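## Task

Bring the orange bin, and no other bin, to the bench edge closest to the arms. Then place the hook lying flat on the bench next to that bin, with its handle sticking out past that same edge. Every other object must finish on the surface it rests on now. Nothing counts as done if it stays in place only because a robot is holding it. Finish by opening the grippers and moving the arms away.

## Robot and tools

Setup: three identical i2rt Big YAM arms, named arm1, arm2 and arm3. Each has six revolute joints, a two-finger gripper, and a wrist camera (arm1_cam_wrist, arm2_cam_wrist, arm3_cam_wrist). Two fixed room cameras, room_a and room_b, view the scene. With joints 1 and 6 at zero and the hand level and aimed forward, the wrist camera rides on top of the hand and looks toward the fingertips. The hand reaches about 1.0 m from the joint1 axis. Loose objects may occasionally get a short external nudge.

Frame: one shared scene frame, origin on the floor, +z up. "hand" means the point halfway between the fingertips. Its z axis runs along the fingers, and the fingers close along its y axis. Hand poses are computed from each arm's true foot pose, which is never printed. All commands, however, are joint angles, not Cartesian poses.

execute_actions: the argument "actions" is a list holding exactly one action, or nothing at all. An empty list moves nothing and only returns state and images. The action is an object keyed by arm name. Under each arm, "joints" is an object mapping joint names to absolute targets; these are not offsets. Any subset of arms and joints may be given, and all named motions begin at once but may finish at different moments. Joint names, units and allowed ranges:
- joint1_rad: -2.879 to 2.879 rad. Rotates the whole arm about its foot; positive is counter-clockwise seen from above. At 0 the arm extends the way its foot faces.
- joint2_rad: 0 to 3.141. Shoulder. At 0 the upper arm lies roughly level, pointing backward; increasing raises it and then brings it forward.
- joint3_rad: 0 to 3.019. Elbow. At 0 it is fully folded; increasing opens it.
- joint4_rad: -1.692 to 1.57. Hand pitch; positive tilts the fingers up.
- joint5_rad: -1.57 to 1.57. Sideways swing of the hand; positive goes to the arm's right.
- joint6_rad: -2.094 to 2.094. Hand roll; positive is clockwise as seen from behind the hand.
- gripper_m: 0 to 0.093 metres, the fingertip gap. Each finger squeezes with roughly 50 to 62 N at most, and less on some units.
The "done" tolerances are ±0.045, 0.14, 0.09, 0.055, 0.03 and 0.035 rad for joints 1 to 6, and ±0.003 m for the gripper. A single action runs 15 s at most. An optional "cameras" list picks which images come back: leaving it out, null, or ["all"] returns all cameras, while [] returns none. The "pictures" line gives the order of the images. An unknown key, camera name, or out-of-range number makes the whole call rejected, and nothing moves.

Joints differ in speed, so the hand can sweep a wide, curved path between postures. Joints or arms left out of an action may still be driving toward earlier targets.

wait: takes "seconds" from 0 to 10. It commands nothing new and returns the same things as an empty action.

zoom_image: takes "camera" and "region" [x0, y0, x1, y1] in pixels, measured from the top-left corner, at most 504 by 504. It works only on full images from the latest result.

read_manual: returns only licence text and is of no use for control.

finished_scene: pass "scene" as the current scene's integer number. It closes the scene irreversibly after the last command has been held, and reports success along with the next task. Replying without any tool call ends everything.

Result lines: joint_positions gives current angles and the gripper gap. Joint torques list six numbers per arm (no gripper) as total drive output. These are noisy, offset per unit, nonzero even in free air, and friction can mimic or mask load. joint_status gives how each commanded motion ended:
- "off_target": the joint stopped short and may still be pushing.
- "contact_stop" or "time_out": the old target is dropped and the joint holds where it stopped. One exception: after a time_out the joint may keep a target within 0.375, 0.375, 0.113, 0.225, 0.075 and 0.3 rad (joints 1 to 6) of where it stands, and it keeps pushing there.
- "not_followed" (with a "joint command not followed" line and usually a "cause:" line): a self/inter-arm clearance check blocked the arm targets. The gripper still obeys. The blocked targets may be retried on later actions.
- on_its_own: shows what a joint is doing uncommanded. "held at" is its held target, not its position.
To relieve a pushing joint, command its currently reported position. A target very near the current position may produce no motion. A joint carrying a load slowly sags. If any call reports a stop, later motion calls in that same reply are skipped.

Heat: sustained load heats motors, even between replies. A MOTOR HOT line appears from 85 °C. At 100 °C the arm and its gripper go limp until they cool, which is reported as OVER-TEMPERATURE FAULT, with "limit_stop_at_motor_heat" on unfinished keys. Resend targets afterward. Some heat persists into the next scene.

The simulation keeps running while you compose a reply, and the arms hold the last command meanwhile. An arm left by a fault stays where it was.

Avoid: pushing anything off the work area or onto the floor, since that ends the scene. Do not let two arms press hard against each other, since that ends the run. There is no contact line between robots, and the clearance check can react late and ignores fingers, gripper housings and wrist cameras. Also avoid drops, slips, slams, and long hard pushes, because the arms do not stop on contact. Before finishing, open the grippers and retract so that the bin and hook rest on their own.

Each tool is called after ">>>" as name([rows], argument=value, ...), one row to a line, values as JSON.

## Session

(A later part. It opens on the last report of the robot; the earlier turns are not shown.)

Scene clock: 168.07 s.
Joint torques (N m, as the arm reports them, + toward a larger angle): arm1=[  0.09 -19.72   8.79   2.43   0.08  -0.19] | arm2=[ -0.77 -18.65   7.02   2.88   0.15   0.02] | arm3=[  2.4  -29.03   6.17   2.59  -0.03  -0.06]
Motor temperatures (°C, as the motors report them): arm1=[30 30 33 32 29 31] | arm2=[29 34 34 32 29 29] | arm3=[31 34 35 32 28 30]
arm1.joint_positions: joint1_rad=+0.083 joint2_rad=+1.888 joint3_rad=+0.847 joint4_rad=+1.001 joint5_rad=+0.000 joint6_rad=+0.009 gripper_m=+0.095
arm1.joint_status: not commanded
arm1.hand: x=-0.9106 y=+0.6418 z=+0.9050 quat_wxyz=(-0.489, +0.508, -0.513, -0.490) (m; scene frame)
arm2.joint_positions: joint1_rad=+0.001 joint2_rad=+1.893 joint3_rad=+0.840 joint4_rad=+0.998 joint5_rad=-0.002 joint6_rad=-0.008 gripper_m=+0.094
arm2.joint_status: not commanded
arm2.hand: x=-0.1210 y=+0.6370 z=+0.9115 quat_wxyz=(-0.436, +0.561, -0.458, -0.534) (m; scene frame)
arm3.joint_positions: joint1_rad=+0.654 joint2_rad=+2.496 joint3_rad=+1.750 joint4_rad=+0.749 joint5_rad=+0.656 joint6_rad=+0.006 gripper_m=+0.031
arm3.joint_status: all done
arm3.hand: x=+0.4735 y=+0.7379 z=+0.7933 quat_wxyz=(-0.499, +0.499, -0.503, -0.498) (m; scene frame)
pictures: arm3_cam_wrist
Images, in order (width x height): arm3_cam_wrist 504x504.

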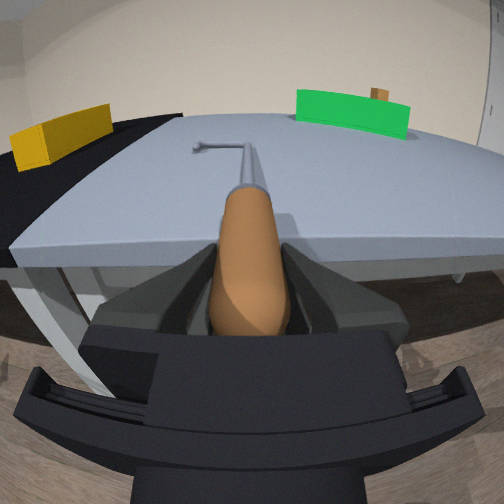

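>>> execute_actions([
  {"arm3":{"joints":{"gripper_m":0.093}}},
], cameras=[])

>>> execute_actions([
  {"arm3":{"joints":{"joint2_rad":2.15}},"arm2":{"joints":{"joint1_rad":-0.3,"joint5_rad":-0.783,"joint6_rad":1.571}}},
], cameras=[])

>>> execute_actions([
  {"arm3":{"joints":{"joint1_rad":-0.3,"joint2_rad":1.0,"joint3_rad":0.8,"joint4_rad":0,"joint5_rad":0}},"arm2":{"joints":{"joint1_rad":-0.75}}},
], cameras=["room_a"])

>>> execute_actions([
  {"arm2":{"joints":{"joint1_rad":-0.9825,"joint2_rad":2.46,"joint3_rad":1.595,"joint4_rad":0.92}}},
], cameras=["room_a","arm2_cam_wrist"])

Scene clock: 184.33 s.
Joint torques (N m, as the arm reports them, + toward a larger angle): arm1=[  0.12 -19.56   8.68   2.57   0.13  -0.27] | arm2=[ -0.53 -18.55   7.02   2.89   0.15   0.02] | arm3=[  2.57 -29.11   6.19   2.56  -0.01  -0.05]
Motor temperatures (°C, as the motors report them): arm1=[30 30 33 32 29 31] | arm2=[29 34 34 32 29 29] | arm3=[31 35 34 32 28 30]
arm1.joint_positions: joint1_rad=+0.083 joint2_rad=+1.888 joint3_rad=+0.847 joint4_rad=+1.001 joint5_rad=+0.000 joint6_rad=+0.009 gripper_m=+0.095
arm1.joint_status: not commanded
arm1.hand: x=-0.9106 y=+0.6418 z=+0.9050 quat_wxyz=(-0.489, +0.508, -0.513, -0.490) (m; scene frame)
arm2.joint_positions: joint1_rad=+0.001 joint2_rad=+1.893 joint3_rad=+0.840 joint4_rad=+0.998 joint5_rad=-0.002 joint6_rad=-0.008 gripper_m=+0.094
arm2.joint_status: not commanded
arm2.hand: x=-0.1210 y=+0.6370 z=+0.9115 quat_wxyz=(-0.436, +0.561, -0.458, -0.534) (m; scene frame)
arm3.joint_positions: joint1_rad=+0.654 joint2_rad=+2.496 joint3_rad=+1.750 joint4_rad=+0.749 joint5_rad=+0.656 joint6_rad=+0.006 gripper_m=+0.093
arm3.joint_status: all done
arm3.hand: x=+0.4735 y=+0.7379 z=+0.7933 quat_wxyz=(-0.499, +0.499, -0.503, -0.498) (m; scene frame)
pictures: none
No camera images: the call's "cameras" was empty. Leave "cameras" out to get every camera's image.

Scene clock: 186.50 s.
Joint torques (N m, as the arm reports them, + toward a larger angle): arm1=[ -0.07 -19.17   8.76   2.46   0.13  -0.19] | arm2=[ -0.69 -18.47   6.89   2.72   0.    -0.07] | arm3=[  2.5  -26.59   9.1    1.95  -0.14  -0.08]
Motor temperatures (°C, as the motors report them): arm1=[30 30 33 32 29 31] | arm2=[29 34 34 32 29 29] | arm3=[31 35 34 32 28 30]
arm1.joint_positions: joint1_rad=+0.083 joint2_rad=+1.888 joint3_rad=+0.847 joint4_rad=+1.001 joint5_rad=+0.000 joint6_rad=+0.009 gripper_m=+0.095
arm1.joint_status: not commanded
arm1.hand: x=-0.9106 y=+0.6418 z=+0.9050 quat_wxyz=(-0.489, +0.508, -0.513, -0.490) (m; scene frame)
arm2.joint_positions: joint1_rad=-0.299 joint2_rad=+1.893 joint3_rad=+0.840 joint4_rad=+0.999 joint5_rad=-0.781 joint6_rad=+1.562 gripper_m=+0.094
arm2.joint_status: all done
arm2.hand: x=-0.0551 y=+0.6090 z=+0.9136 quat_wxyz=(+0.244, +0.228, -0.680, -0.653) (m; scene frame)
arm3.joint_positions: joint1_rad=+0.654 joint2_rad=+2.167 joint3_rad=+1.729 joint4_rad=+0.761 joint5_rad=+0.656 joint6_rad=+0.006 gripper_m=+0.093
arm3.joint_status: all done
arm3.hand: x=+0.4844 y=+0.7244 z=+1.0580 quat_wxyz=(-0.507, +0.382, -0.482, -0.604) (m; scene frame)
pictures: none
No camera images: the call's "cameras" was empty. Leave "cameras" out to get every camera's image.

Scene clock: 188.07 s.
Joint torques (N m, as the arm reports them, + toward a larger angle): arm1=[  0.55 -19.36   8.69   2.56   0.13  -0.22] | arm2=[ -0.56 -18.63   6.88   2.72   0.02  -0.05] | arm3=[ 0.73 -7.74  8.62  1.69 -0.1  -0.04]
Motor temperatures (°C, as the motors report them): arm1=[30 30 33 32 29 31] | arm2=[29 34 34 32 29 29] | arm3=[31 34 34 32 28 30]
arm1.joint_positions: joint1_rad=+0.083 joint2_rad=+1.888 joint3_rad=+0.847 joint4_rad=+1.001 joint5_rad=+0.000 joint6_rad=+0.009 gripper_m=+0.095
arm1.joint_status: not commanded
arm1.hand: x=-0.9106 y=+0.6418 z=+0.9050 quat_wxyz=(-0.489, +0.508, -0.513, -0.490) (m; scene frame)
arm2.joint_positions: joint1_rad=-0.752 joint2_rad=+1.893 joint3_rad=+0.840 joint4_rad=+0.999 joint5_rad=-0.781 joint6_rad=+1.562 gripper_m=+0.094
arm2.joint_status: all done
arm2.hand: x=+0.2138 y=+0.5747 z=+0.9109 quat_wxyz=(+0.092, +0.068, -0.715, -0.690) (m; scene frame)
arm3.joint_positions: joint1_rad=-0.293 joint2_rad=+1.006 joint3_rad=+0.806 joint4_rad=+0.007 joint5_rad=+0.003 joint6_rad=+0.005 gripper_m=+0.093
arm3.joint_status: all done
arm3.hand: x=+1.0517 y=+0.4667 z=+1.1164 quat_wxyz=(-0.510, +0.460, -0.622, -0.375) (m; scene frame)
pictures: room_a
Images, in order (width x height): room_a 504x504.

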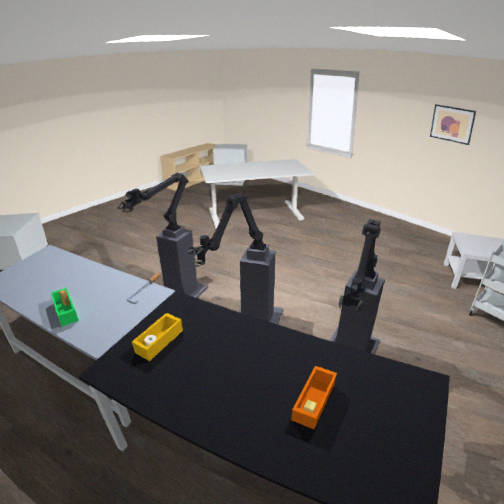

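Scene clock: 189.47 s.
Joint torques (N m, as the arm reports them, + toward a larger angle): arm1=[  0.   -19.44   8.83   2.5    0.12  -0.2 ] | arm2=[ -0.54 -27.78   8.38   1.86   0.04  -0.07] | arm3=[ 0.87 -7.36  8.68  1.74 -0.08 -0.05]
Motor temperatures (°C, as the motors report them): arm1=[30 30 33 32 29 31] | arm2=[29 34 34 32 29 29] | arm3=[31 34 34 32 28 30]
arm1.joint_positions: joint1_rad=+0.083 joint2_rad=+1.888 joint3_rad=+0.847 joint4_rad=+1.001 joint5_rad=+0.000 joint6_rad=+0.009 gripper_m=+0.095
arm1.joint_status: not commanded
arm1.hand: x=-0.9106 y=+0.6418 z=+0.9050 quat_wxyz=(-0.489, +0.508, -0.513, -0.490) (m; scene frame)
arm2.joint_positions: joint1_rad=-0.979 joint2_rad=+2.480 joint3_rad=+1.559 joint4_rad=+0.920 joint5_rad=-0.781 joint6_rad=+1.563 gripper_m=+0.094
arm2.joint_status: all done
arm2.hand: x=+0.4744 y=+0.6547 z=+0.7885 quat_wxyz=(+0.001, -0.001, -0.706, -0.708) (m; scene frame)
arm3.joint_positions: joint1_rad=-0.293 joint2_rad=+1.006 joint3_rad=+0.806 joint4_rad=+0.007 joint5_rad=+0.003 joint6_rad=+0.005 gripper_m=+0.093
arm3.joint_status: not commanded
arm3.hand: x=+1.0517 y=+0.4667 z=+1.1164 quat_wxyz=(-0.510, +0.460, -0.622, -0.375) (m; scene frame)
pictures: arm2_cam_wrist, room_a
Images, in order (width x height): arm2_cam_wrist 504x504, room_a 504x504.

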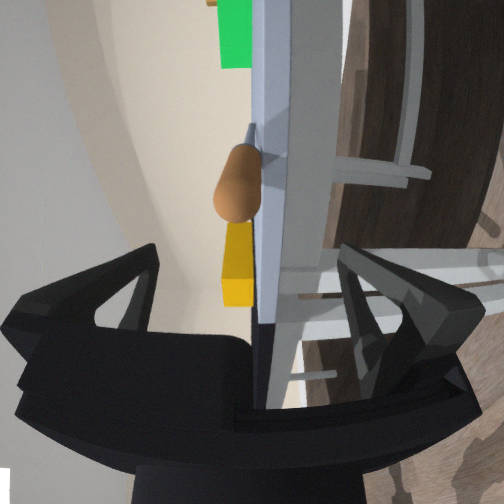

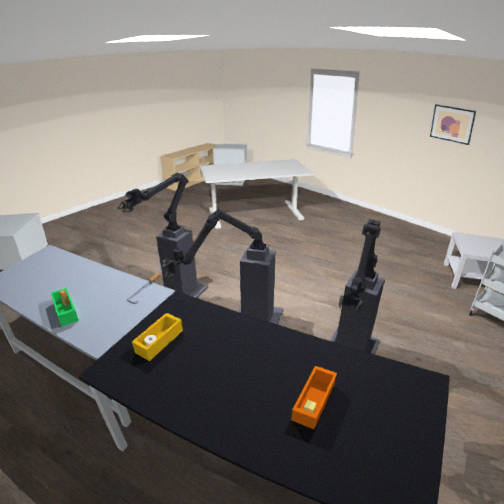

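>>> execute_actions([
  {"arm2":{"joints":{"joint1_rad":-0.892,"joint2_rad":2.578,"joint3_rad":1.895,"joint4_rad":0.74,"joint5_rad":-0.693}}},
], cameras=["arm2_cam_wrist"])

Scene clock: 193.77 s.
Joint torques (N m, as the arm reports them, + toward a larger angle): arm1=[  0.06 -19.59   8.64   2.57   0.14  -0.2 ] | arm2=[ -0.37 -29.31   9.81   1.63   0.16  -0.07] | arm3=[ 0.78 -7.75  8.65  1.72 -0.1  -0.04]
Motor temperatures (°C, as the motors report them): arm1=[30 30 33 32 29 31] | arm2=[29 35 34 32 29 29] | arm3=[31 34 35 32 28 30]
arm1.joint_positions: joint1_rad=+0.083 joint2_rad=+1.888 joint3_rad=+0.847 joint4_rad=+1.001 joint5_rad=+0.000 joint6_rad=+0.009 gripper_m=+0.095
arm1.joint_status: not commanded
arm1.hand: x=-0.9106 y=+0.6418 z=+0.9050 quat_wxyz=(-0.489, +0.508, -0.513, -0.490) (m; scene frame)
arm2.joint_positions: joint1_rad=-0.890 joint2_rad=+2.591 joint3_rad=+1.855 joint4_rad=+0.744 joint5_rad=-0.695 joint6_rad=+1.564 gripper_m=+0.094
arm2.joint_status: all done
arm2.hand: x=+0.4749 y=+0.7479 z=+0.7988 quat_wxyz=(+0.000, +0.001, -0.704, -0.711) (m; scene frame)
arm3.joint_positions: joint1_rad=-0.293 joint2_rad=+1.006 joint3_rad=+0.806 joint4_rad=+0.007 joint5_rad=+0.003 joint6_rad=+0.005 gripper_m=+0.093
arm3.joint_status: not commanded
arm3.hand: x=+1.0517 y=+0.4667 z=+1.1164 quat_wxyz=(-0.510, +0.460, -0.622, -0.375) (m; scene frame)
pictures: arm2_cam_wrist
Images, in order (width x height): arm2_cam_wrist 504x504.

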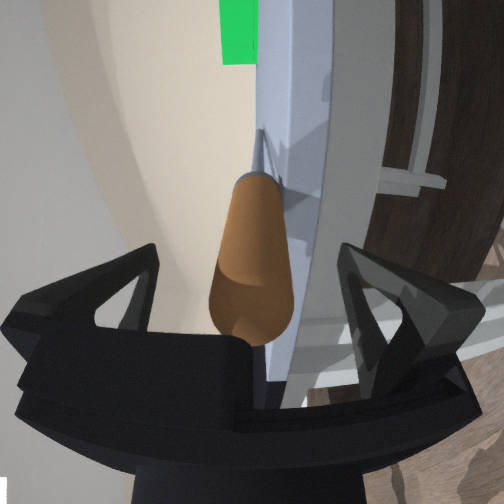

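>>> execute_actions([
  {"arm2":{"joints":{"gripper_m":0.0}}},
], cameras=["arm2_cam_wrist"])

>>> execute_actions([
  {"arm2":{"joints":{"joint2_rad":2.33}},"arm1":{"joints":{"joint1_rad":0.3,"joint5_rad":-0.75,"joint6_rad":1.571}}},
], cameras=["arm2_cam_wrist","room_a"])

Scene clock: 199.70 s.
Joint torques (N m, as the arm reports them, + toward a larger angle): arm1=[  0.13 -19.48   8.69   2.66   0.13  -0.23] | arm2=[ -0.65 -29.7    9.86   2.02   0.15  -0.07] | arm3=[ 0.93 -7.61  8.71  1.73 -0.08 -0.04]
Motor temperatures (°C, as the motors report them): arm1=[30 30 33 32 29 31] | arm2=[29 36 35 32 29 29] | arm3=[31 33 35 32 28 30]
arm1.joint_positions: joint1_rad=+0.083 joint2_rad=+1.888 joint3_rad=+0.847 joint4_rad=+1.001 joint5_rad=+0.000 joint6_rad=+0.009 gripper_m=+0.095
arm1.joint_status: not commanded
arm1.hand: x=-0.9106 y=+0.6418 z=+0.9050 quat_wxyz=(-0.489, +0.508, -0.513, -0.490) (m; scene frame)
arm2.joint_positions: joint1_rad=-0.890 joint2_rad=+2.592 joint3_rad=+1.855 joint4_rad=+0.738 joint5_rad=-0.694 joint6_rad=+1.564 gripper_m=+0.030
arm2.joint_status: gripper_m off_target (ended at +0.030, target +0.000)
arm2.hand: x=+0.4749 y=+0.7478 z=+0.7969 quat_wxyz=(+0.002, +0.000, -0.706, -0.709) (m; scene frame)
arm3.joint_positions: joint1_rad=-0.293 joint2_rad=+1.006 joint3_rad=+0.806 joint4_rad=+0.007 joint5_rad=+0.003 joint6_rad=+0.005 gripper_m=+0.093
arm3.joint_status: not commanded
arm3.hand: x=+1.0517 y=+0.4667 z=+1.1164 quat_wxyz=(-0.510, +0.460, -0.622, -0.375) (m; scene frame)
pictures: arm2_cam_wrist
Images, in order (width x height): arm2_cam_wrist 504x504.

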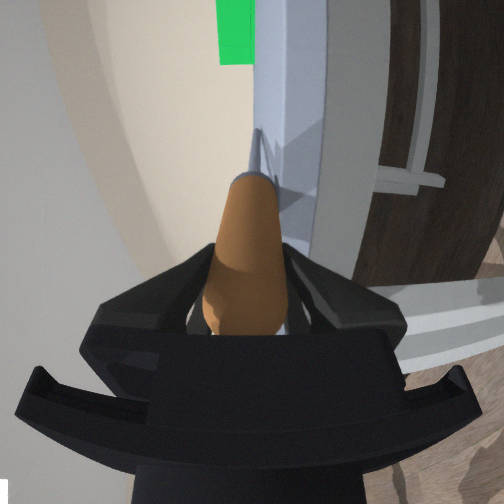

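Scene clock: 201.87 s.
Joint torques (N m, as the arm reports them, + toward a larger angle): arm1=[ -0.69 -19.09   8.64   2.59  -0.04  -0.18] | arm2=[ -0.69 -32.31  11.71   3.18   0.2   -0.07] | arm3=[ 1.06 -7.53  8.7   1.68 -0.09 -0.06]
Motor temperatures (°C, as the motors report them): arm1=[30 30 33 32 29 31] | arm2=[29 36 35 32 29 29] | arm3=[31 33 35 32 28 30]
arm1.joint_positions: joint1_rad=+0.308 joint2_rad=+1.888 joint3_rad=+0.847 joint4_rad=+1.002 joint5_rad=-0.748 joint6_rad=+1.562 gripper_m=+0.095
arm1.joint_status: all done
arm1.hand: x=-1.1582 y=+0.5558 z=+0.9066 quat_wxyz=(+0.330, +0.329, -0.638, -0.613) (m; scene frame)
arm2.joint_positions: joint1_rad=-0.890 joint2_rad=+2.375 joint3_rad=+1.840 joint4_rad=+0.708 joint5_rad=-0.695 joint6_rad=+1.564 gripper_m=+0.030
arm2.joint_status: all done
arm2.hand: x=+0.4792 y=+0.7504 z=+0.9685 quat_wxyz=(-0.038, +0.038, -0.656, -0.753) (m; scene frame)
arm3.joint_positions: joint1_rad=-0.293 joint2_rad=+1.006 joint3_rad=+0.806 joint4_rad=+0.007 joint5_rad=+0.003 joint6_rad=+0.005 gripper_m=+0.093
arm3.joint_status: not commanded
arm3.hand: x=+1.0517 y=+0.4667 z=+1.1164 quat_wxyz=(-0.510, +0.460, -0.622, -0.375) (m; scene frame)
pictures: arm2_cam_wrist, room_a
Images, in order (width x height): arm2_cam_wrist 504x504, room_a 504x504.

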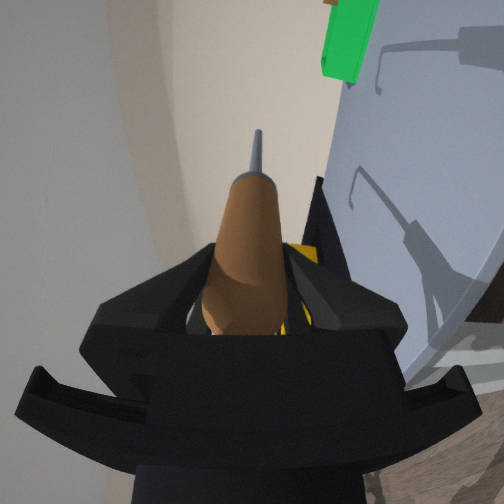

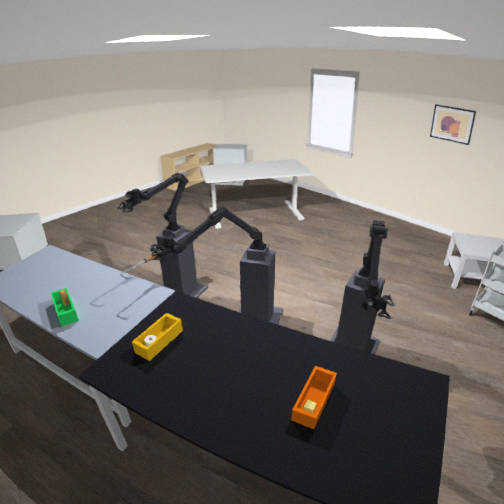

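>>> execute_actions([
  {"arm2":{"joints":{"joint1_rad":0.484,"joint4_rad":0.76,"joint5_rad":0.683}}},
], cameras=["arm2_cam_wrist","room_a"])

>>> execute_actions([
  {"arm2":{"joints":{"joint2_rad":2.5}}},
], cameras=["arm2_cam_wrist","room_b"])

Scene clock: 212.93 s.
Joint torques (N m, as the arm reports them, + toward a larger angle): arm1=[ -1.22 -19.35   8.57   2.39  -0.01  -0.15] | arm2=[ -0.93 -32.28  11.68   3.88  -0.08  -0.08] | arm3=[ 1.14 -7.76  8.79  1.77 -0.09 -0.05]
Motor temperatures (°C, as the motors report them): arm1=[30 30 33 32 29 31] | arm2=[29 37 37 32 30 29] | arm3=[31 32 35 32 28 30]
arm1.joint_positions: joint1_rad=+0.308 joint2_rad=+1.888 joint3_rad=+0.847 joint4_rad=+1.002 joint5_rad=-0.748 joint6_rad=+1.562 gripper_m=+0.095
arm1.joint_status: not commanded
arm1.hand: x=-1.1582 y=+0.5558 z=+0.9066 quat_wxyz=(+0.330, +0.329, -0.638, -0.613) (m; scene frame)
arm2.joint_positions: joint1_rad=+0.487 joint2_rad=+2.375 joint3_rad=+1.840 joint4_rad=+0.708 joint5_rad=+0.686 joint6_rad=+1.566 gripper_m=+0.030
arm2.joint_status: all done
arm2.hand: x=-0.4626 y=+0.7546 z=+0.9777 quat_wxyz=(+0.040, -0.041, -0.655, -0.753) (m; scene frame)
arm3.joint_positions: joint1_rad=-0.293 joint2_rad=+1.006 joint3_rad=+0.806 joint4_rad=+0.007 joint5_rad=+0.003 joint6_rad=+0.005 gripper_m=+0.093
arm3.joint_status: not commanded
arm3.hand: x=+1.0517 y=+0.4667 z=+1.1164 quat_wxyz=(-0.510, +0.460, -0.622, -0.375) (m; scene frame)
pictures: arm2_cam_wrist, room_a
Images, in order (width x height): arm2_cam_wrist 504x504, room_a 504x504.

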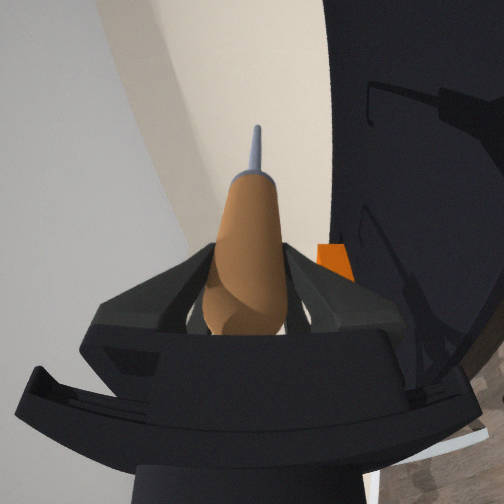

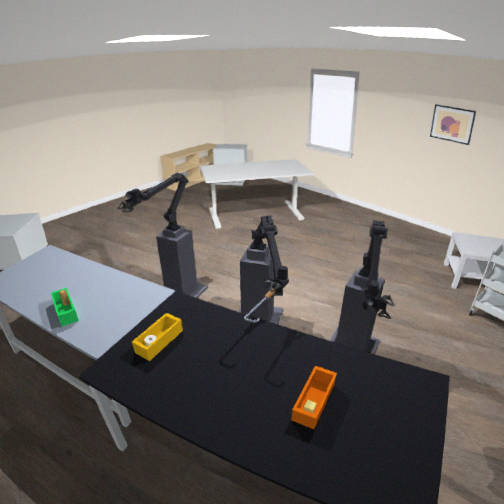

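Scene clock: 214.13 s.
Joint torques (N m, as the arm reports them, + toward a larger angle): arm1=[ -1.42 -19.55   8.73   2.54  -0.01  -0.14] | arm2=[ -0.93 -35.24  10.81   2.94   0.09  -0.14] | arm3=[ 0.91 -7.31  8.72  1.75 -0.09 -0.05]
Motor temperatures (°C, as the motors report them): arm1=[30 31 33 32 29 31] | arm2=[29 37 37 32 30 29] | arm3=[31 32 35 32 28 30]
arm1.joint_positions: joint1_rad=+0.308 joint2_rad=+1.888 joint3_rad=+0.847 joint4_rad=+1.002 joint5_rad=-0.748 joint6_rad=+1.562 gripper_m=+0.095
arm1.joint_status: not commanded
arm1.hand: x=-1.1582 y=+0.5558 z=+0.9066 quat_wxyz=(+0.330, +0.329, -0.638, -0.613) (m; scene frame)
arm2.joint_positions: joint1_rad=+0.487 joint2_rad=+2.572 joint3_rad=+1.839 joint4_rad=+0.731 joint5_rad=+0.684 joint6_rad=+1.571 gripper_m=+0.030
arm2.joint_status: all done
arm2.hand: x=-0.4608 y=+0.7506 z=+0.8140 quat_wxyz=(+0.004, -0.003, -0.706, -0.708) (m; scene frame)
arm3.joint_positions: joint1_rad=-0.293 joint2_rad=+1.006 joint3_rad=+0.806 joint4_rad=+0.007 joint5_rad=+0.003 joint6_rad=+0.005 gripper_m=+0.093
arm3.joint_status: not commanded
arm3.hand: x=+1.0517 y=+0.4667 z=+1.1164 quat_wxyz=(-0.510, +0.460, -0.622, -0.375) (m; scene frame)
pictures: arm2_cam_wrist, room_b
Images, in order (width x height): arm2_cam_wrist 504x504, room_b 504x504.

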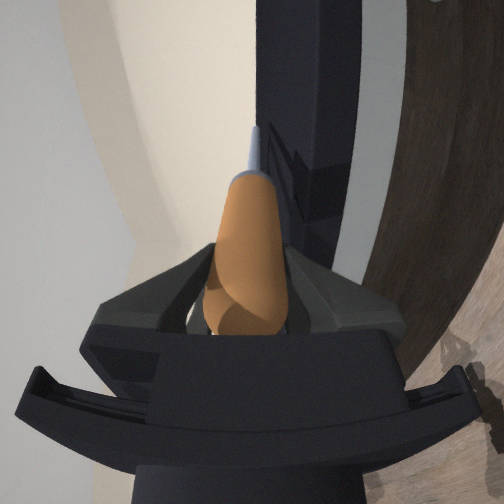

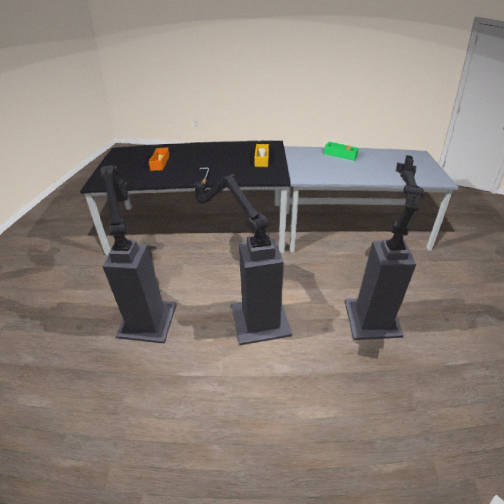

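>>> execute_actions([
  {"arm2":{"joints":{"joint2_rad":2.565}}},
], cameras=["arm2_cam_wrist"])

Scene clock: 219.03 s.
Joint torques (N m, as the arm reports them, + toward a larger angle): arm1=[ -0.86 -18.92   8.84   2.34  -0.04  -0.14] | arm2=[ -0.83 -30.76  10.77   2.81   0.09  -0.15] | arm3=[ 1.05 -7.39  8.79  1.79 -0.08 -0.05]
Motor temperatures (°C, as the motors report them): arm1=[30 31 34 32 29 31] | arm2=[29 38 37 32 30 29] | arm3=[31 32 35 32 28 30]
arm1.joint_positions: joint1_rad=+0.308 joint2_rad=+1.888 joint3_rad=+0.847 joint4_rad=+1.002 joint5_rad=-0.748 joint6_rad=+1.562 gripper_m=+0.095
arm1.joint_status: not commanded
arm1.hand: x=-1.1582 y=+0.5558 z=+0.9066 quat_wxyz=(+0.330, +0.329, -0.638, -0.613) (m; scene frame)
arm2.joint_positions: joint1_rad=+0.487 joint2_rad=+2.592 joint3_rad=+1.839 joint4_rad=+0.736 joint5_rad=+0.684 joint6_rad=+1.572 gripper_m=+0.030
arm2.joint_status: all done
arm2.hand: x=-0.4595 y=+0.7488 z=+0.7975 quat_wxyz=(+0.000, +0.001, -0.711, -0.704) (m; scene frame)
arm3.joint_positions: joint1_rad=-0.293 joint2_rad=+1.006 joint3_rad=+0.806 joint4_rad=+0.007 joint5_rad=+0.003 joint6_rad=+0.005 gripper_m=+0.093
arm3.joint_status: not commanded
arm3.hand: x=+1.0517 y=+0.4667 z=+1.1164 quat_wxyz=(-0.510, +0.460, -0.622, -0.375) (m; scene frame)
pictures: arm2_cam_wrist
Images, in order (width x height): arm2_cam_wrist 504x504.

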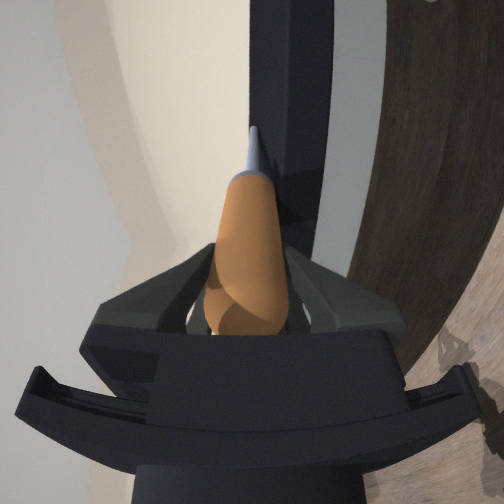

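>>> execute_actions([
  {"arm2":{"joints":{"gripper_m":0.093}},"arm1":{"joints":{"joint1_rad":-0.2}}},
], cameras=[])

>>> execute_actions([
  {"arm2":{"joints":{"joint2_rad":2.4,"joint3_rad":1.5,"joint4_rad":0.95}}},
], cameras=["arm2_cam_wrist"])

>>> execute_actions([
  {"arm2":{"joints":{"joint1_rad":-0.3,"joint2_rad":1.0,"joint3_rad":0.6,"joint4_rad":0.3,"joint5_rad":0,"joint6_rad":0}},"arm1":{"joints":{"joint1_rad":-0.5}}},
], cameras=["room_a"])

>>> execute_actions([
  {"arm1":{"joints":{"joint1_rad":-0.666,"joint2_rad":2.425,"joint3_rad":1.565,"joint4_rad":0.905}}},
], cameras=["room_a","arm1_cam_wrist"])

Scene clock: 233.03 s.
Joint torques (N m, as the arm reports them, + toward a larger angle): arm1=[  0.67 -18.8    8.74   2.48   0.03  -0.15] | arm2=[ -0.76 -30.85  10.54   2.6    0.09  -0.14] | arm3=[ 1.04 -7.65  8.7   1.77 -0.08 -0.05]
Motor temperatures (°C, as the motors report them): arm1=[30 31 34 32 29 31] | arm2=[29 38 37 32 29 29] | arm3=[31 32 35 32 28 30]
arm1.joint_positions: joint1_rad=-0.208 joint2_rad=+1.888 joint3_rad=+0.847 joint4_rad=+1.002 joint5_rad=-0.748 joint6_rad=+1.562 gripper_m=+0.095
arm1.joint_status: all done
arm1.hand: x=-0.8509 y=+0.6040 z=+0.9071 quat_wxyz=(+0.162, +0.155, -0.701, -0.677) (m; scene frame)
arm2.joint_positions: joint1_rad=+0.487 joint2_rad=+2.592 joint3_rad=+1.842 joint4_rad=+0.741 joint5_rad=+0.684 joint6_rad=+1.572 gripper_m=+0.093
arm2.joint_status: all done
arm2.hand: x=-0.4600 y=+0.7495 z=+0.8001 quat_wxyz=(+0.002, -0.001, -0.708, -0.706) (m; scene frame)
arm3.joint_positions: joint1_rad=-0.293 joint2_rad=+1.006 joint3_rad=+0.806 joint4_rad=+0.007 joint5_rad=+0.003 joint6_rad=+0.005 gripper_m=+0.093
arm3.joint_status: not commanded
arm3.hand: x=+1.0517 y=+0.4667 z=+1.1164 quat_wxyz=(-0.510, +0.460, -0.622, -0.375) (m; scene frame)
pictures: none
No camera images: the call's "cameras" was empty. Leave "cameras" out to get every camera's image.

Scene clock: 234.27 s.
Joint torques (N m, as the arm reports them, + toward a larger angle): arm1=[  0.04 -19.22   8.69   2.4    0.01  -0.17] | arm2=[ -0.73 -27.66   7.25   2.61   0.12  -0.16] | arm3=[ 1.12 -7.66  8.71  1.69 -0.1  -0.04]
Motor temperatures (°C, as the motors report them): arm1=[30 31 34 32 29 31] | arm2=[29 38 37 32 29 29] | arm3=[31 32 36 32 28 30]
arm1.joint_positions: joint1_rad=-0.208 joint2_rad=+1.888 joint3_rad=+0.847 joint4_rad=+1.002 joint5_rad=-0.748 joint6_rad=+1.562 gripper_m=+0.095
arm1.joint_status: not commanded
arm1.hand: x=-0.8509 y=+0.6040 z=+0.9071 quat_wxyz=(+0.162, +0.155, -0.701, -0.677) (m; scene frame)
arm2.joint_positions: joint1_rad=+0.487 joint2_rad=+2.424 joint3_rad=+1.478 joint4_rad=+0.931 joint5_rad=+0.683 joint6_rad=+1.573 gripper_m=+0.093
arm2.joint_status: all done
arm2.hand: x=-0.4067 y=+0.6841 z=+0.8072 quat_wxyz=(+0.002, +0.000, -0.710, -0.705) (m; scene frame)
arm3.joint_positions: joint1_rad=-0.293 joint2_rad=+1.006 joint3_rad=+0.806 joint4_rad=+0.007 joint5_rad=+0.003 joint6_rad=+0.005 gripper_m=+0.093
arm3.joint_status: not commanded
arm3.hand: x=+1.0517 y=+0.4667 z=+1.1164 quat_wxyz=(-0.510, +0.460, -0.622, -0.375) (m; scene frame)
pictures: arm2_cam_wrist
Images, in order (width x height): arm2_cam_wrist 504x504.

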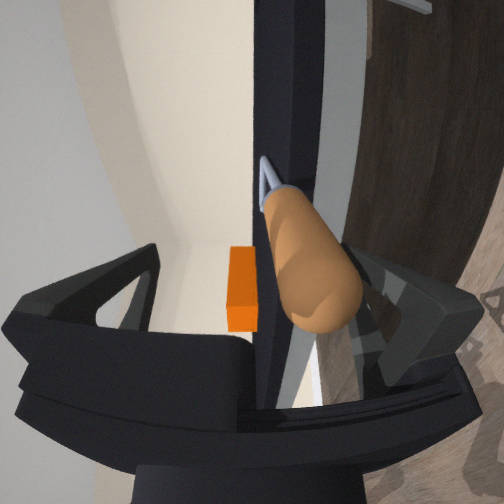

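Scene clock: 236.43 s.
Joint torques (N m, as the arm reports them, + toward a larger angle): arm1=[  0.26 -19.22   8.7    2.33   0.04  -0.18] | arm2=[-0.56 -7.37  8.99  1.76  0.01 -0.14] | arm3=[ 1.   -7.2   8.72  1.76 -0.09 -0.04]
Motor temperatures (°C, as the motors report them): arm1=[30 31 34 32 29 31] | arm2=[29 38 37 32 29 29] | arm3=[31 32 36 32 28 30]
arm1.joint_positions: joint1_rad=-0.505 joint2_rad=+1.888 joint3_rad=+0.847 joint4_rad=+1.002 joint5_rad=-0.748 joint6_rad=+1.562 gripper_m=+0.095
arm1.joint_status: all done
arm1.hand: x=-0.6764 y=+0.5592 z=+0.9076 quat_wxyz=(+0.060, +0.050, -0.716, -0.694) (m; scene frame)
arm2.joint_positions: joint1_rad=-0.302 joint2_rad=+0.999 joint3_rad=+0.594 joint4_rad=+0.306 joint5_rad=+0.002 joint6_rad=+0.010 gripper_m=+0.093
arm2.joint_status: all done
arm2.hand: x=+0.0568 y=+0.4749 z=+1.0972 quat_wxyz=(-0.495, +0.490, -0.555, -0.455) (m; scene frame)
arm3.joint_positions: joint1_rad=-0.293 joint2_rad=+1.006 joint3_rad=+0.806 joint4_rad=+0.007 joint5_rad=+0.003 joint6_rad=+0.005 gripper_m=+0.093
arm3.joint_status: not commanded
arm3.hand: x=+1.0517 y=+0.4667 z=+1.1164 quat_wxyz=(-0.510, +0.460, -0.622, -0.375) (m; scene frame)
pictures: room_a
Images, in order (width x height): room_a 504x504.

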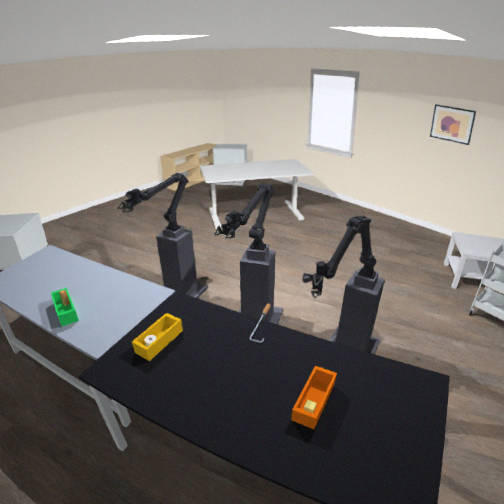

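Scene clock: 237.97 s.
Joint torques (N m, as the arm reports them, + toward a larger angle): arm1=[  0.39 -28.67  11.03   1.76   0.07  -0.15] | arm2=[-0.59 -7.56  9.01  1.75  0.02 -0.13] | arm3=[ 1.02 -7.52  8.67  1.69 -0.08 -0.04]
Motor temperatures (°C, as the motors report them): arm1=[30 31 34 32 29 31] | arm2=[29 38 37 32 29 29] | arm3=[31 32 36 32 28 30]
arm1.joint_positions: joint1_rad=-0.674 joint2_rad=+2.431 joint3_rad=+1.535 joint4_rad=+0.906 joint5_rad=-0.748 joint6_rad=+1.563 gripper_m=+0.095
arm1.joint_status: all done
arm1.hand: x=-0.4517 y=+0.6521 z=+0.8057 quat_wxyz=(-0.010, +0.001, -0.705, -0.709) (m; scene frame)
arm2.joint_positions: joint1_rad=-0.302 joint2_rad=+0.999 joint3_rad=+0.594 joint4_rad=+0.306 joint5_rad=+0.002 joint6_rad=+0.009 gripper_m=+0.093
arm2.joint_status: not commanded
arm2.hand: x=+0.0568 y=+0.4749 z=+1.0972 quat_wxyz=(-0.496, +0.490, -0.555, -0.454) (m; scene frame)
arm3.joint_positions: joint1_rad=-0.293 joint2_rad=+1.006 joint3_rad=+0.806 joint4_rad=+0.007 joint5_rad=+0.003 joint6_rad=+0.005 gripper_m=+0.093
arm3.joint_status: not commanded
arm3.hand: x=+1.0517 y=+0.4667 z=+1.1164 quat_wxyz=(-0.510, +0.460, -0.622, -0.375) (m; scene frame)
pictures: arm1_cam_wrist, room_a
Images, in order (width x height): arm1_cam_wrist 504x504, room_a 504x504.

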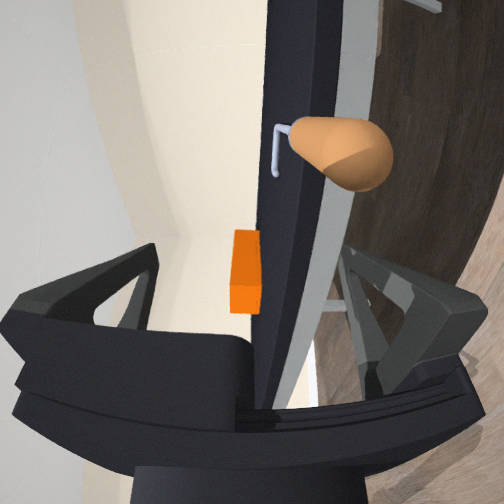

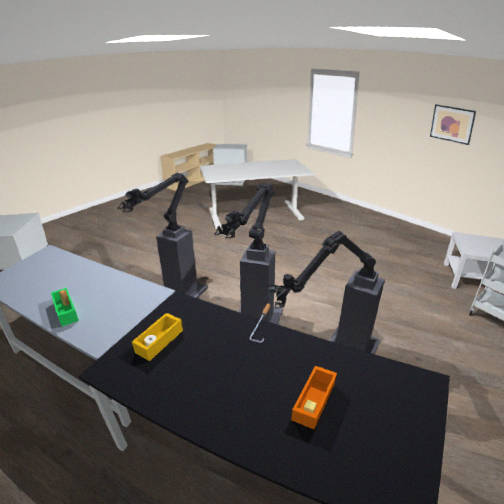

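>>> execute_actions([
  {"arm1":{"joints":{"joint2_rad":2.475,"joint4_rad":0.95}}},
], cameras=["room_b","arm1_cam_wrist"])

>>> zoom_image(camera="room_b", region=[130, 140, 270, 240])

Scene clock: 253.57 s.
Joint torques (N m, as the arm reports them, + toward a larger angle): arm1=[ -0.21 -26.03  10.7    2.57   0.04  -0.15] | arm2=[-0.6  -7.46  8.97  1.81  0.02 -0.13] | arm3=[ 0.94 -7.44  8.68  1.71 -0.08 -0.05]
Motor temperatures (°C, as the motors report them): arm1=[30 32 35 32 29 31] | arm2=[29 36 37 32 29 29] | arm3=[31 31 36 32 28 30]
arm1.joint_positions: joint1_rad=-0.674 joint2_rad=+2.460 joint3_rad=+1.535 joint4_rad=+0.934 joint5_rad=-0.748 joint6_rad=+1.563 gripper_m=+0.095
arm1.joint_status: all done
arm1.hand: x=-0.4539 y=+0.6497 z=+0.7888 quat_wxyz=(-0.010, +0.001, -0.706, -0.708) (m; scene frame)
arm2.joint_positions: joint1_rad=-0.302 joint2_rad=+0.999 joint3_rad=+0.594 joint4_rad=+0.306 joint5_rad=+0.002 joint6_rad=+0.009 gripper_m=+0.093
arm2.joint_status: not commanded
arm2.hand: x=+0.0568 y=+0.4749 z=+1.0972 quat_wxyz=(-0.496, +0.490, -0.555, -0.454) (m; scene frame)
arm3.joint_positions: joint1_rad=-0.293 joint2_rad=+1.006 joint3_rad=+0.806 joint4_rad=+0.007 joint5_rad=+0.003 joint6_rad=+0.005 gripper_m=+0.093
arm3.joint_status: not commanded
arm3.hand: x=+1.0517 y=+0.4667 z=+1.1164 quat_wxyz=(-0.510, +0.460, -0.622, -0.375) (m; scene frame)
pictures: arm1_cam_wrist, room_b
Images, in order (width x height): arm1_cam_wrist 504x504, room_b 504x504.

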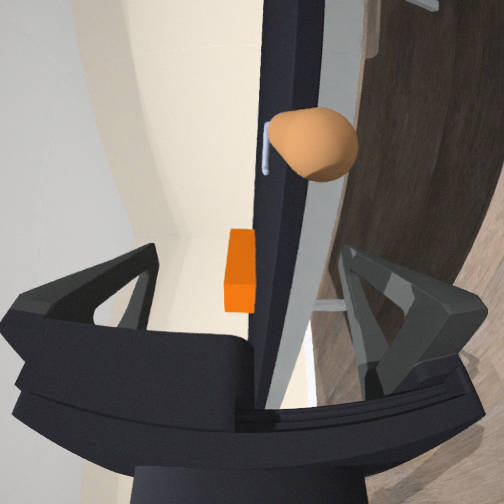

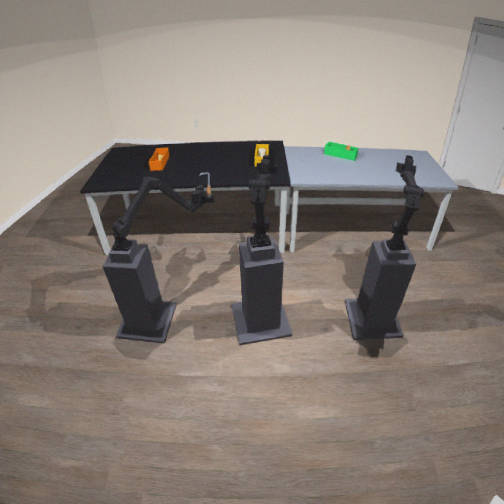

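Region (130, 140, 270, 240) of room_b's 504x504 image, scaled by 3.600, with more detail than that image has; it fills the top 360 rows of this view, and the rest is white.

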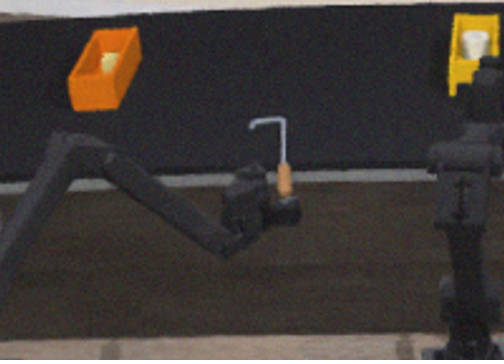

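>>> execute_actions([
  {"arm1":{"joints":{"joint2_rad":2.505}}},
], cameras=["arm1_cam_wrist"])

Scene clock: 262.03 s.
Joint torques (N m, as the arm reports them, + toward a larger angle): arm1=[ -0.74 -26.15  10.7    2.39   0.07  -0.18] | arm2=[-0.41 -7.67  8.97  1.76  0.02 -0.13] | arm3=[ 0.76 -7.33  8.67  1.66 -0.11 -0.05]
Motor temperatures (°C, as the motors report them): arm1=[30 32 35 32 29 31] | arm2=[29 35 37 32 29 29] | arm3=[31 31 36 32 28 30]
arm1.joint_positions: joint1_rad=-0.674 joint2_rad=+2.491 joint3_rad=+1.535 joint4_rad=+0.936 joint5_rad=-0.748 joint6_rad=+1.563 gripper_m=+0.095
arm1.joint_status: all done
arm1.hand: x=-0.4567 y=+0.6467 z=+0.7652 quat_wxyz=(-0.003, -0.006, -0.713, -0.701) (m; scene frame)
arm2.joint_positions: joint1_rad=-0.302 joint2_rad=+0.999 joint3_rad=+0.594 joint4_rad=+0.306 joint5_rad=+0.002 joint6_rad=+0.009 gripper_m=+0.093
arm2.joint_status: not commanded
arm2.hand: x=+0.0568 y=+0.4749 z=+1.0972 quat_wxyz=(-0.496, +0.490, -0.555, -0.454) (m; scene frame)
arm3.joint_positions: joint1_rad=-0.293 joint2_rad=+1.006 joint3_rad=+0.806 joint4_rad=+0.007 joint5_rad=+0.003 joint6_rad=+0.005 gripper_m=+0.093
arm3.joint_status: not commanded
arm3.hand: x=+1.0517 y=+0.4667 z=+1.1164 quat_wxyz=(-0.510, +0.460, -0.622, -0.375) (m; scene frame)
pictures: arm1_cam_wrist
Images, in order (width x height): arm1_cam_wrist 504x504.

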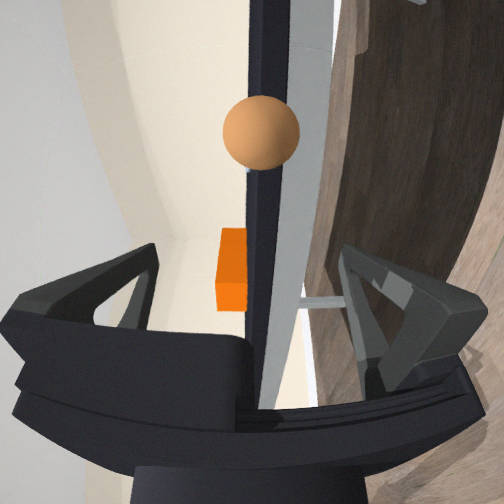

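>>> execute_actions([
  {"arm1":{"joints":{"joint1_rad":-0.69,"joint2_rad":2.585,"joint3_rad":1.76,"joint4_rad":0.835,"joint5_rad":-0.91}}},
], cameras=["arm1_cam_wrist"])

>>> execute_actions([
  {"arm1":{"joints":{"joint2_rad":2.665,"joint3_rad":1.955,"joint4_rad":0.74}}},
], cameras=["arm1_cam_wrist"])

Scene clock: 271.97 s.
Joint torques (N m, as the arm reports them, + toward a larger angle): arm1=[ -1.43 -29.71  11.58   1.61   0.03  -0.15] | arm2=[-0.48 -7.45  8.97  1.74  0.01 -0.14] | arm3=[ 0.99 -7.6   8.72  1.8  -0.08 -0.06]
Motor temperatures (°C, as the motors report them): arm1=[30 32 35 32 29 31] | arm2=[29 35 37 32 29 29] | arm3=[31 31 36 32 28 30]
arm1.joint_positions: joint1_rad=-0.678 joint2_rad=+2.581 joint3_rad=+1.723 joint4_rad=+0.840 joint5_rad=-0.908 joint6_rad=+1.563 gripper_m=+0.095
arm1.joint_status: all done
arm1.hand: x=-0.4505 y=+0.6746 z=+0.7577 quat_wxyz=(+0.052, +0.049, -0.710, -0.700) (m; scene frame)
arm2.joint_positions: joint1_rad=-0.302 joint2_rad=+0.999 joint3_rad=+0.594 joint4_rad=+0.306 joint5_rad=+0.002 joint6_rad=+0.009 gripper_m=+0.093
arm2.joint_status: not commanded
arm2.hand: x=+0.0568 y=+0.4749 z=+1.0972 quat_wxyz=(-0.496, +0.490, -0.555, -0.454) (m; scene frame)
arm3.joint_positions: joint1_rad=-0.293 joint2_rad=+1.006 joint3_rad=+0.806 joint4_rad=+0.007 joint5_rad=+0.003 joint6_rad=+0.005 gripper_m=+0.093
arm3.joint_status: not commanded
arm3.hand: x=+1.0517 y=+0.4667 z=+1.1164 quat_wxyz=(-0.510, +0.460, -0.622, -0.375) (m; scene frame)
pictures: arm1_cam_wrist
Images, in order (width x height): arm1_cam_wrist 504x504.

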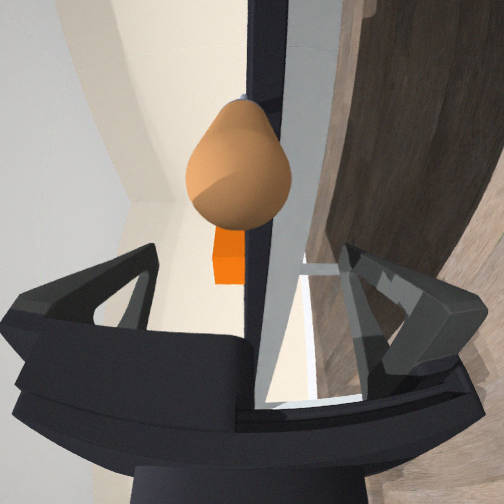

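Scene clock: 272.90 s.
Joint torques (N m, as the arm reports them, + toward a larger angle): arm1=[ -1.28 -29.71  12.61   1.49   0.08  -0.13] | arm2=[-0.52 -7.65  8.97  1.8   0.02 -0.13] | arm3=[ 1.02 -7.27  8.69  1.76 -0.1  -0.05]
Motor temperatures (°C, as the motors report them): arm1=[30 32 35 32 29 31] | arm2=[29 35 37 32 29 29] | arm3=[31 31 36 32 28 30]
arm1.joint_positions: joint1_rad=-0.678 joint2_rad=+2.657 joint3_rad=+1.914 joint4_rad=+0.745 joint5_rad=-0.909 joint6_rad=+1.563 gripper_m=+0.095
arm1.joint_status: all done
arm1.hand: x=-0.4221 y=+0.7045 z=+0.7644 quat_wxyz=(+0.047, +0.055, -0.706, -0.705) (m; scene frame)
arm2.joint_positions: joint1_rad=-0.302 joint2_rad=+0.999 joint3_rad=+0.594 joint4_rad=+0.306 joint5_rad=+0.002 joint6_rad=+0.009 gripper_m=+0.093
arm2.joint_status: not commanded
arm2.hand: x=+0.0568 y=+0.4749 z=+1.0972 quat_wxyz=(-0.496, +0.490, -0.555, -0.454) (m; scene frame)
arm3.joint_positions: joint1_rad=-0.293 joint2_rad=+1.006 joint3_rad=+0.806 joint4_rad=+0.007 joint5_rad=+0.003 joint6_rad=+0.005 gripper_m=+0.093
arm3.joint_status: not commanded
arm3.hand: x=+1.0517 y=+0.4667 z=+1.1164 quat_wxyz=(-0.510, +0.460, -0.622, -0.375) (m; scene frame)
pictures: arm1_cam_wrist
Images, in order (width x height): arm1_cam_wrist 504x504.

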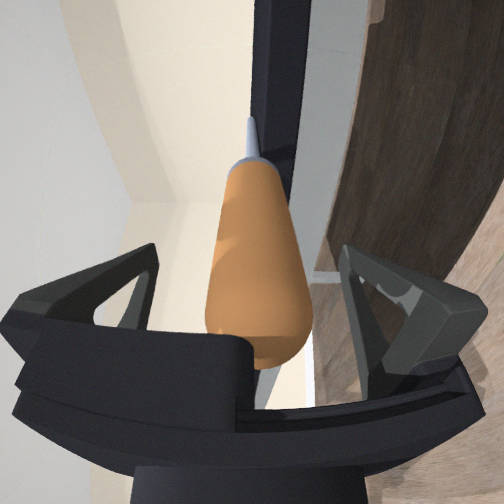

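>>> execute_actions([
  {"arm1":{"joints":{"joint1_rad":-0.71}}},
], cameras=["arm1_cam_wrist"])

Scene clock: 278.30 s.
Joint torques (N m, as the arm reports them, + toward a larger angle): arm1=[ -0.72 -29.38  12.71   1.61   0.02  -0.16] | arm2=[-0.41 -7.58  9.01  1.76  0.02 -0.14] | arm3=[ 1.05 -7.58  8.72  1.75 -0.11 -0.04]
Motor temperatures (°C, as the motors report them): arm1=[30 33 36 32 29 31] | arm2=[29 35 37 32 29 29] | arm3=[31 31 36 32 28 30]
arm1.joint_positions: joint1_rad=-0.706 joint2_rad=+2.657 joint3_rad=+1.914 joint4_rad=+0.745 joint5_rad=-0.909 joint6_rad=+1.563 gripper_m=+0.095
arm1.joint_status: all done
arm1.hand: x=-0.4024 y=+0.6904 z=+0.7645 quat_wxyz=(+0.037, +0.045, -0.706, -0.706) (m; scene frame)
arm2.joint_positions: joint1_rad=-0.302 joint2_rad=+0.999 joint3_rad=+0.594 joint4_rad=+0.306 joint5_rad=+0.002 joint6_rad=+0.009 gripper_m=+0.093
arm2.joint_status: not commanded
arm2.hand: x=+0.0568 y=+0.4749 z=+1.0972 quat_wxyz=(-0.496, +0.490, -0.555, -0.454) (m; scene frame)
arm3.joint_positions: joint1_rad=-0.293 joint2_rad=+1.006 joint3_rad=+0.806 joint4_rad=+0.007 joint5_rad=+0.003 joint6_rad=+0.005 gripper_m=+0.093
arm3.joint_status: not commanded
arm3.hand: x=+1.0517 y=+0.4667 z=+1.1164 quat_wxyz=(-0.510, +0.460, -0.622, -0.375) (m; scene frame)
pictures: arm1_cam_wrist
Images, in order (width x height): arm1_cam_wrist 504x504.

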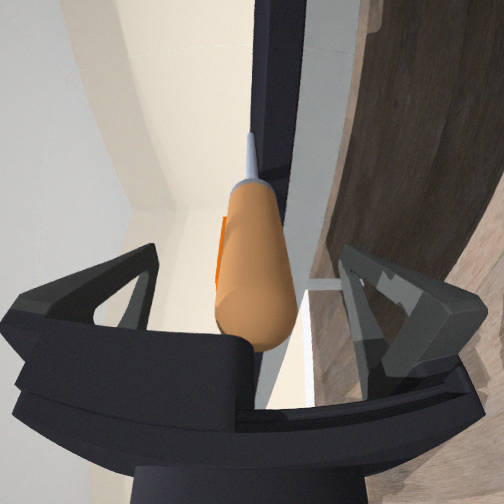

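>>> execute_actions([
  {"arm1":{"joints":{"gripper_m":0.0}}},
], cameras=["arm1_cam_wrist"])

>>> execute_actions([
  {"arm1":{"joints":{"joint2_rad":2.38}}},
], cameras=["arm1_cam_wrist","room_a"])

Scene clock: 282.67 s.
Joint torques (N m, as the arm reports them, + toward a larger angle): arm1=[ -1.26 -29.76  12.93   1.67   0.11  -0.16] | arm2=[-0.58 -7.51  8.99  1.79  0.02 -0.14] | arm3=[ 1.15 -7.55  8.68  1.76 -0.11 -0.05]
Motor temperatures (°C, as the motors report them): arm1=[30 33 36 32 29 31] | arm2=[29 35 37 32 29 29] | arm3=[31 31 36 32 28 30]
arm1.joint_positions: joint1_rad=-0.706 joint2_rad=+2.658 joint3_rad=+1.914 joint4_rad=+0.743 joint5_rad=-0.909 joint6_rad=+1.564 gripper_m=+0.031
arm1.joint_status: gripper_m off_target (ended at +0.031, target +0.000)
arm1.hand: x=-0.4024 y=+0.6903 z=+0.7635 quat_wxyz=(+0.038, +0.044, -0.707, -0.705) (m; scene frame)
arm2.joint_positions: joint1_rad=-0.302 joint2_rad=+0.999 joint3_rad=+0.594 joint4_rad=+0.306 joint5_rad=+0.002 joint6_rad=+0.009 gripper_m=+0.093
arm2.joint_status: not commanded
arm2.hand: x=+0.0568 y=+0.4749 z=+1.0972 quat_wxyz=(-0.496, +0.490, -0.555, -0.454) (m; scene frame)
arm3.joint_positions: joint1_rad=-0.293 joint2_rad=+1.006 joint3_rad=+0.806 joint4_rad=+0.007 joint5_rad=+0.003 joint6_rad=+0.005 gripper_m=+0.093
arm3.joint_status: not commanded
arm3.hand: x=+1.0517 y=+0.4667 z=+1.1164 quat_wxyz=(-0.510, +0.460, -0.622, -0.375) (m; scene frame)
pictures: arm1_cam_wrist
Images, in order (width x height): arm1_cam_wrist 504x504.

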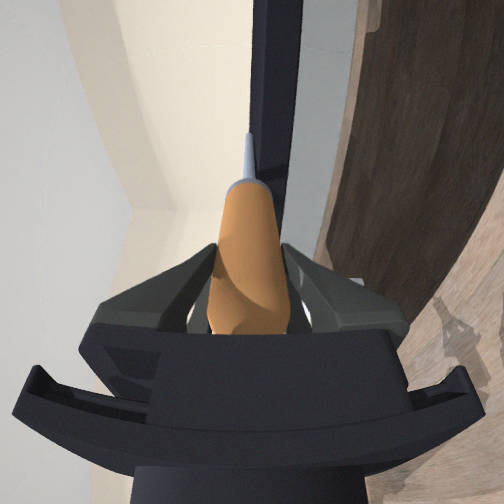

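Scene clock: 284.20 s.
Joint torques (N m, as the arm reports them, + toward a larger angle): arm1=[ -1.04 -32.75  14.15   2.72   0.45  -0.17] | arm2=[-0.56 -7.55  8.99  1.76  0.01 -0.14] | arm3=[ 1.09 -7.37  8.7   1.76 -0.09 -0.05]
Motor temperatures (°C, as the motors report them): arm1=[30 33 37 32 29 31] | arm2=[29 35 37 32 29 29] | arm3=[31 31 36 32 28 30]
arm1.joint_positions: joint1_rad=-0.706 joint2_rad=+2.408 joint3_rad=+1.912 joint4_rad=+0.718 joint5_rad=-0.914 joint6_rad=+1.564 gripper_m=+0.031
arm1.joint_status: all done
arm1.hand: x=-0.3963 y=+0.6979 z=+0.9671 quat_wxyz=(-0.019, +0.104, -0.651, -0.752) (m; scene frame)
arm2.joint_positions: joint1_rad=-0.302 joint2_rad=+0.999 joint3_rad=+0.594 joint4_rad=+0.306 joint5_rad=+0.002 joint6_rad=+0.009 gripper_m=+0.093
arm2.joint_status: not commanded
arm2.hand: x=+0.0568 y=+0.4749 z=+1.0972 quat_wxyz=(-0.496, +0.490, -0.555, -0.454) (m; scene frame)
arm3.joint_positions: joint1_rad=-0.293 joint2_rad=+1.006 joint3_rad=+0.806 joint4_rad=+0.007 joint5_rad=+0.003 joint6_rad=+0.005 gripper_m=+0.093
arm3.joint_status: not commanded
arm3.hand: x=+1.0517 y=+0.4667 z=+1.1164 quat_wxyz=(-0.510, +0.460, -0.622, -0.375) (m; scene frame)
pictures: arm1_cam_wrist, room_a
Images, in order (width x height): arm1_cam_wrist 504x504, room_a 504x504.

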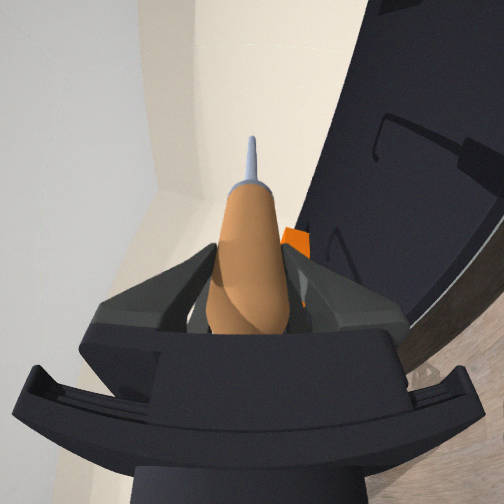

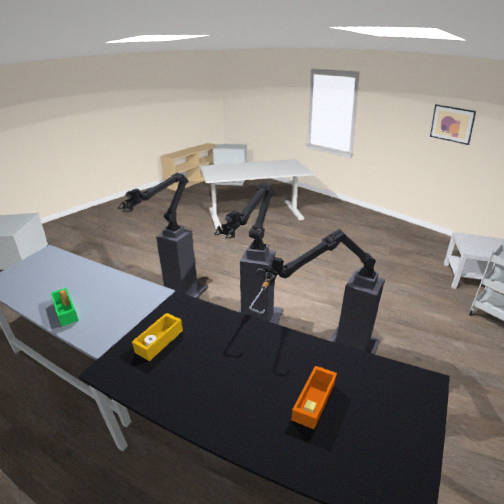

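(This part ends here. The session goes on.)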